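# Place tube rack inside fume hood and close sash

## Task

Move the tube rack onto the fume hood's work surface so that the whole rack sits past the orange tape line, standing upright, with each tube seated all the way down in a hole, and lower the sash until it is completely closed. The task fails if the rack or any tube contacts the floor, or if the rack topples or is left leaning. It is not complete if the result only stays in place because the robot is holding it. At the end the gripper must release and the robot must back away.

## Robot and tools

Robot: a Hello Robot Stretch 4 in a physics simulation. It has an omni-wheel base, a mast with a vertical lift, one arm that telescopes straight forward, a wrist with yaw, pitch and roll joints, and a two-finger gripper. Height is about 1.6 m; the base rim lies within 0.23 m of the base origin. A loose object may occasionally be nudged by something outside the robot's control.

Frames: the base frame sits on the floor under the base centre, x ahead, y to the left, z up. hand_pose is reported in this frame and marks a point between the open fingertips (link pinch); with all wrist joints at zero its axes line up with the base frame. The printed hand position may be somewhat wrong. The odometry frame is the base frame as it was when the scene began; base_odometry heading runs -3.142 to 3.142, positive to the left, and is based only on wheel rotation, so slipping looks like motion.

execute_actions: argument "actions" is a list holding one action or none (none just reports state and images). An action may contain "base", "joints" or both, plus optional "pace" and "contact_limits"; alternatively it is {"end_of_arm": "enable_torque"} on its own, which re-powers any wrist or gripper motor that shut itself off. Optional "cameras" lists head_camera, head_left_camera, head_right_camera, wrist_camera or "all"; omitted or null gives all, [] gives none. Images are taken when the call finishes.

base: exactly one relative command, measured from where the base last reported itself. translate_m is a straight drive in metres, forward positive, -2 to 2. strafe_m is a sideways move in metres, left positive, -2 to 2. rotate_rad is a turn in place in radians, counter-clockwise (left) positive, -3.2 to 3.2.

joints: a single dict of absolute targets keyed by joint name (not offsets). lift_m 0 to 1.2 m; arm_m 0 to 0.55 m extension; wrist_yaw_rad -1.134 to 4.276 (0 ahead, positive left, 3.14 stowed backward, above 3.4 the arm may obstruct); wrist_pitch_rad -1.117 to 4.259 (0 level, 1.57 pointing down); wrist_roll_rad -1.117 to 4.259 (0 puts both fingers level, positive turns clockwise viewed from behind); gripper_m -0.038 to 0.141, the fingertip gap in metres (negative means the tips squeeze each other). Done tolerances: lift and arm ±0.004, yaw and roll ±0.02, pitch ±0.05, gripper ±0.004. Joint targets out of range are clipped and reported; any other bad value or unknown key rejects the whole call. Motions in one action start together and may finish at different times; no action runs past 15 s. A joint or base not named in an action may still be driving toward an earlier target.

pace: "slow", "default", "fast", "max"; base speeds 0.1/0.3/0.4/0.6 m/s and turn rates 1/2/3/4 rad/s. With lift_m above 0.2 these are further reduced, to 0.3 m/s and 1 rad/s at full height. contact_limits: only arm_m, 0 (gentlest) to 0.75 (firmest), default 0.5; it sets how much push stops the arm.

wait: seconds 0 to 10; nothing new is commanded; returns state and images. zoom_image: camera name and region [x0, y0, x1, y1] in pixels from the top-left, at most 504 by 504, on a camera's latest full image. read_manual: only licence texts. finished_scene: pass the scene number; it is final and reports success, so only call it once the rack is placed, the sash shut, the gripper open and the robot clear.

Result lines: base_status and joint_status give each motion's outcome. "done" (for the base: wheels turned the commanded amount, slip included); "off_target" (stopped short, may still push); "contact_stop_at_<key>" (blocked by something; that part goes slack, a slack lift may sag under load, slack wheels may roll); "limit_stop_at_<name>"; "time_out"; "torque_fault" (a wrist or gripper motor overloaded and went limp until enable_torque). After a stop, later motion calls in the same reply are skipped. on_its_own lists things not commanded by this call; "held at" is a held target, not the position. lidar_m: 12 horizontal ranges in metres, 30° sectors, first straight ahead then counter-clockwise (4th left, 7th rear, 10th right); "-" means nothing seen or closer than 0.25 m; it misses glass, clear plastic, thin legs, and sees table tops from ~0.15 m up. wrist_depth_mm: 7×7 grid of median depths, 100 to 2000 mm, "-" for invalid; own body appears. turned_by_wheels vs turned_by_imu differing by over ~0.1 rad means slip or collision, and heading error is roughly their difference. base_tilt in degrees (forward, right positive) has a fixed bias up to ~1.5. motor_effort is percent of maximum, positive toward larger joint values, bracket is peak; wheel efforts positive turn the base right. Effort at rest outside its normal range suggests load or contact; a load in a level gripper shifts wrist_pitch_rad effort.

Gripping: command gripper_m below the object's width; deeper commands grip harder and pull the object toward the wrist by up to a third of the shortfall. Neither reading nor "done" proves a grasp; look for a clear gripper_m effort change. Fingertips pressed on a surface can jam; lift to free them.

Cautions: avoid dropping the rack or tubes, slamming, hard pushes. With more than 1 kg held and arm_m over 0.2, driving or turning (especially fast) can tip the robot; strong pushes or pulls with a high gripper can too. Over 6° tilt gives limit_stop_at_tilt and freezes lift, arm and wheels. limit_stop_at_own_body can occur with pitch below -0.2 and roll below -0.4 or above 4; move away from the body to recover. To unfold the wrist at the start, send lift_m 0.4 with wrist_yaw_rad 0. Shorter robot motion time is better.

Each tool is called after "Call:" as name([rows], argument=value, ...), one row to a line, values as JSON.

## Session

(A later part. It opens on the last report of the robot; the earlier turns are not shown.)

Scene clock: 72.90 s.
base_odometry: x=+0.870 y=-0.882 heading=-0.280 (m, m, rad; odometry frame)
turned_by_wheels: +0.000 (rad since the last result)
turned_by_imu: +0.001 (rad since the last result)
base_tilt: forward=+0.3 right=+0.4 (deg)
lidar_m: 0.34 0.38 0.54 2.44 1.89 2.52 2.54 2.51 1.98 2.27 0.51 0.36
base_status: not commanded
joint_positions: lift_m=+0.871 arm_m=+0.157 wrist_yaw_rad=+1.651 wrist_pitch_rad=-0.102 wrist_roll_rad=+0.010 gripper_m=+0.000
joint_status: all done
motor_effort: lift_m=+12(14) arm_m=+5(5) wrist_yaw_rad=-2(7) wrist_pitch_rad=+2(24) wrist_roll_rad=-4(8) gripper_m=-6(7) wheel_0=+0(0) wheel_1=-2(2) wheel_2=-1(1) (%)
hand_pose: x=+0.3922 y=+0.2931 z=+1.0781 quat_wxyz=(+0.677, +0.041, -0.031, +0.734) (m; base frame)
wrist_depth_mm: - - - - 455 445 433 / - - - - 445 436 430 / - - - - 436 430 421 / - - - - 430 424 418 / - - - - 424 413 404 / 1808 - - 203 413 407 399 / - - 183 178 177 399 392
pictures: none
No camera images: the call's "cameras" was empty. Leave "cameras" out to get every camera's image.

Preloading works. Now small final steps.

Call:
execute_actions([
  {"joints": {"lift_m": 0.853}, "pace": "slow"},
], cameras=["head_camera"])

Scene clock: 73.87 s.
base_odometry: x=+0.870 y=-0.882 heading=-0.280 (m, m, rad; odometry frame)
turned_by_wheels: +0.000 (rad since the last result)
turned_by_imu: +0.000 (rad since the last result)
base_tilt: forward=+0.4 right=+0.2 (deg)
lidar_m: 0.32 0.38 0.55 2.45 1.88 2.53 2.53 2.52 2.00 2.25 0.51 0.37
base_status: not commanded
joint_positions: lift_m=+0.853 arm_m=+0.157 wrist_yaw_rad=+1.650 wrist_pitch_rad=-0.098 wrist_roll_rad=+0.009 gripper_m=+0.000
joint_status: all done
motor_effort: lift_m=+17(19) arm_m=+5(5) wrist_yaw_rad=-1(8) wrist_pitch_rad=-8(26) wrist_roll_rad=-3(8) gripper_m=-7(8) wheel_0=+1(0) wheel_1=-2(2) wheel_2=-2(2) (%)
hand_pose: x=+0.3923 y=+0.2931 z=+1.0596 quat_wxyz=(+0.678, +0.039, -0.030, +0.734) (m; base frame)
wrist_depth_mm: - - - - 455 445 436 / - - - - 449 433 430 / - - - - 430 424 421 / - - - - 427 424 410 / - - - - 421 413 407 / 1921 - - 202 410 404 399 / - - 183 179 177 399 397
pictures: head_camera
Images, in order (width x height): head_camera 420x560.

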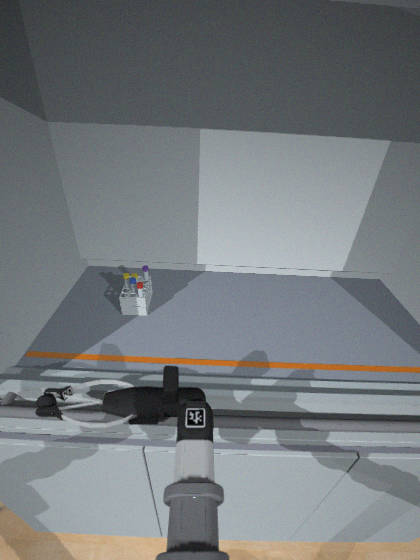

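Call:
execute_actions([
  {"joints": {"lift_m": 0.84}, "pace": "slow"},
], cameras=[])

Call:
execute_actions([
  {"joints": {"lift_m": 0.829}, "pace": "slow"},
], cameras=[])

Scene clock: 74.93 s.
base_odometry: x=+0.870 y=-0.882 heading=-0.280 (m, m, rad; odometry frame)
turned_by_wheels: +0.000 (rad since the last result)
turned_by_imu: +0.000 (rad since the last result)
base_tilt: forward=+0.5 right=+0.2 (deg)
lidar_m: 0.35 0.38 0.52 2.45 1.90 2.51 2.54 2.50 2.00 2.26 0.50 0.37
base_status: not commanded
joint_positions: lift_m=+0.841 arm_m=+0.157 wrist_yaw_rad=+1.651 wrist_pitch_rad=-0.103 wrist_roll_rad=+0.010 gripper_m=+0.000
joint_status: all done
motor_effort: lift_m=+10(15) arm_m=+5(5) wrist_yaw_rad=-4(6) wrist_pitch_rad=+8(18) wrist_roll_rad=-6(8) gripper_m=-7(8) wheel_0=+1(1) wheel_1=-2(2) wheel_2=-2(2) (%)
hand_pose: x=+0.3921 y=+0.2930 z=+1.0487 quat_wxyz=(+0.677, +0.041, -0.031, +0.734) (m; base frame)
wrist_depth_mm: - - - - 455 449 436 / - - - - 445 436 427 / - - - - 433 430 421 / - - - - 430 421 415 / - - - - 430 413 407 / 1863 - - 202 413 407 397 / - - 182 179 176 399 397
pictures: none
No camera images: the call's "cameras" was empty. Leave "cameras" out to get every camera's image.

Scene clock: 75.77 s.
base_odometry: x=+0.870 y=-0.882 heading=-0.280 (m, m, rad; odometry frame)
turned_by_wheels: +0.000 (rad since the last result)
turned_by_imu: +0.000 (rad since the last result)
base_tilt: forward=+0.4 right=+0.3 (deg)
lidar_m: 0.34 0.36 0.52 2.44 1.86 2.57 2.52 2.53 1.97 2.25 0.52 0.38
base_status: not commanded
joint_positions: lift_m=+0.841 arm_m=+0.157 wrist_yaw_rad=+1.650 wrist_pitch_rad=-0.103 wrist_roll_rad=+0.009 gripper_m=+0.000
joint_status: lift_m contact_stop (moved +0.000 of -0.012)
on_its_own: lift_m is slack since a contact_stop (your +0.829 is given up)
motor_effort: lift_m=+15(15) arm_m=+6(5) wrist_yaw_rad=-1(8) wrist_pitch_rad=+7(35) wrist_roll_rad=-3(10) gripper_m=-7(8) wheel_0=+0(0) wheel_1=-1(2) wheel_2=-2(3) (%)
hand_pose: x=+0.3924 y=+0.2930 z=+1.0489 quat_wxyz=(+0.677, +0.041, -0.032, +0.734) (m; base frame)
wrist_depth_mm: - - - - 455 449 439 / - - - - 445 439 427 / - - - - 439 433 421 / - - - - 430 418 413 / - - - - 427 415 407 / 1921 - - 203 415 404 402 / - - 182 179 177 399 394
pictures: none
No camera images: the call's "cameras" was empty. Leave "cameras" out to get every camera's image.

The sash hit its bottom stop. Lift off and back away.

Call:
execute_actions([
  {"joints": {"lift_m": 0.86}},
], cameras=[])

Call:
execute_actions([
  {"base": {"translate_m": -0.3}, "joints": {"arm_m": 0.0}},
], cameras=["head_camera"])

Scene clock: 77.23 s.
base_odometry: x=+0.870 y=-0.882 heading=-0.280 (m, m, rad; odometry frame)
turned_by_wheels: +0.000 (rad since the last result)
turned_by_imu: +0.001 (rad since the last result)
base_tilt: forward=+0.4 right=+0.4 (deg)
lidar_m: 0.33 0.38 0.54 2.45 1.86 2.51 2.53 2.49 1.99 2.26 0.50 0.35
base_status: not commanded
joint_positions: lift_m=+0.860 arm_m=+0.157 wrist_yaw_rad=+1.650 wrist_pitch_rad=-0.098 wrist_roll_rad=+0.008 gripper_m=+0.000
joint_status: all done
motor_effort: lift_m=+21(22) arm_m=+5(5) wrist_yaw_rad=+0(1) wrist_pitch_rad=-8(9) wrist_roll_rad=-1(1) gripper_m=-7(6) wheel_0=+0(1) wheel_1=-1(1) wheel_2=-2(2) (%)
hand_pose: x=+0.3925 y=+0.2931 z=+1.0662 quat_wxyz=(+0.678, +0.039, -0.030, +0.734) (m; base frame)
wrist_depth_mm: - - - - 452 442 436 / - - - - 445 433 430 / - - - - 439 427 424 / - - - - 430 418 418 / - - - - 424 415 410 / - - - 202 413 404 397 / - - 183 179 177 399 392
pictures: none
No camera images: the call's "cameras" was empty. Leave "cameras" out to get every camera's image.

Scene clock: 79.70 s.
base_odometry: x=+0.581 y=-0.799 heading=-0.280 (m, m, rad; odometry frame)
turned_by_wheels: +0.000 (rad since the last result)
turned_by_imu: +0.002 (rad since the last result)
base_tilt: forward=+0.5 right=+0.3 (deg)
lidar_m: 0.64 0.69 2.24 1.79 1.78 2.31 2.22 2.35 1.89 1.88 0.93 0.67
base_status: done
joint_positions: lift_m=+0.860 arm_m=+0.002 wrist_yaw_rad=+1.650 wrist_pitch_rad=-0.098 wrist_roll_rad=+0.008 gripper_m=+0.000
joint_status: all done
motor_effort: lift_m=+21(21) arm_m=-6(5) wrist_yaw_rad=+0(0) wrist_pitch_rad=-8(7) wrist_roll_rad=-1(1) gripper_m=-7(8) wheel_0=-1(6) wheel_1=-1(7) wheel_2=+1(15) (%)
hand_pose: x=+0.2373 y=+0.2931 z=+1.0663 quat_wxyz=(+0.678, +0.039, -0.030, +0.734) (m; base frame)
wrist_depth_mm: - - - - - - - / - - - - - - - / - - - - - - - / - - - - - - - / - - - - - - - / - 1863 - 202 - - - / - - 183 179 177 - -
pictures: head_camera
Images, in order (width x height): head_camera 420x560.

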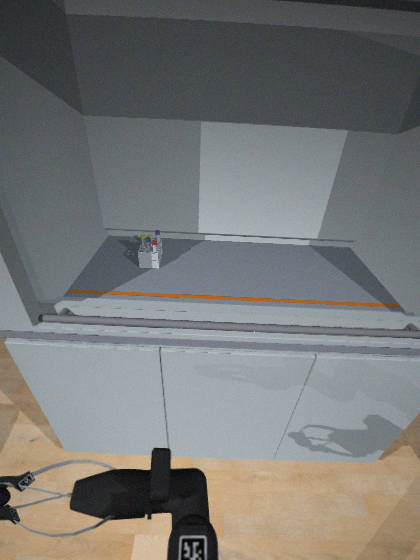

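Call:
zoom_image(camera="head_camera", region=[20, 215, 200, 350])

Region (20, 215, 200, 350) of head_camera's 420x560 image, scaled by 2.800, with more detail than that image has; it fills the top 378 rows of this view, and the rest is white.

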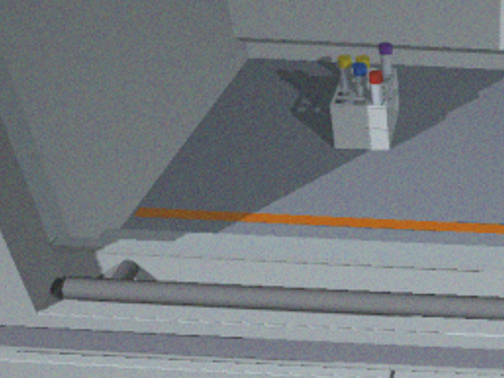

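Call:
finished_scene(scene=1)

The scene is finished: the task was done.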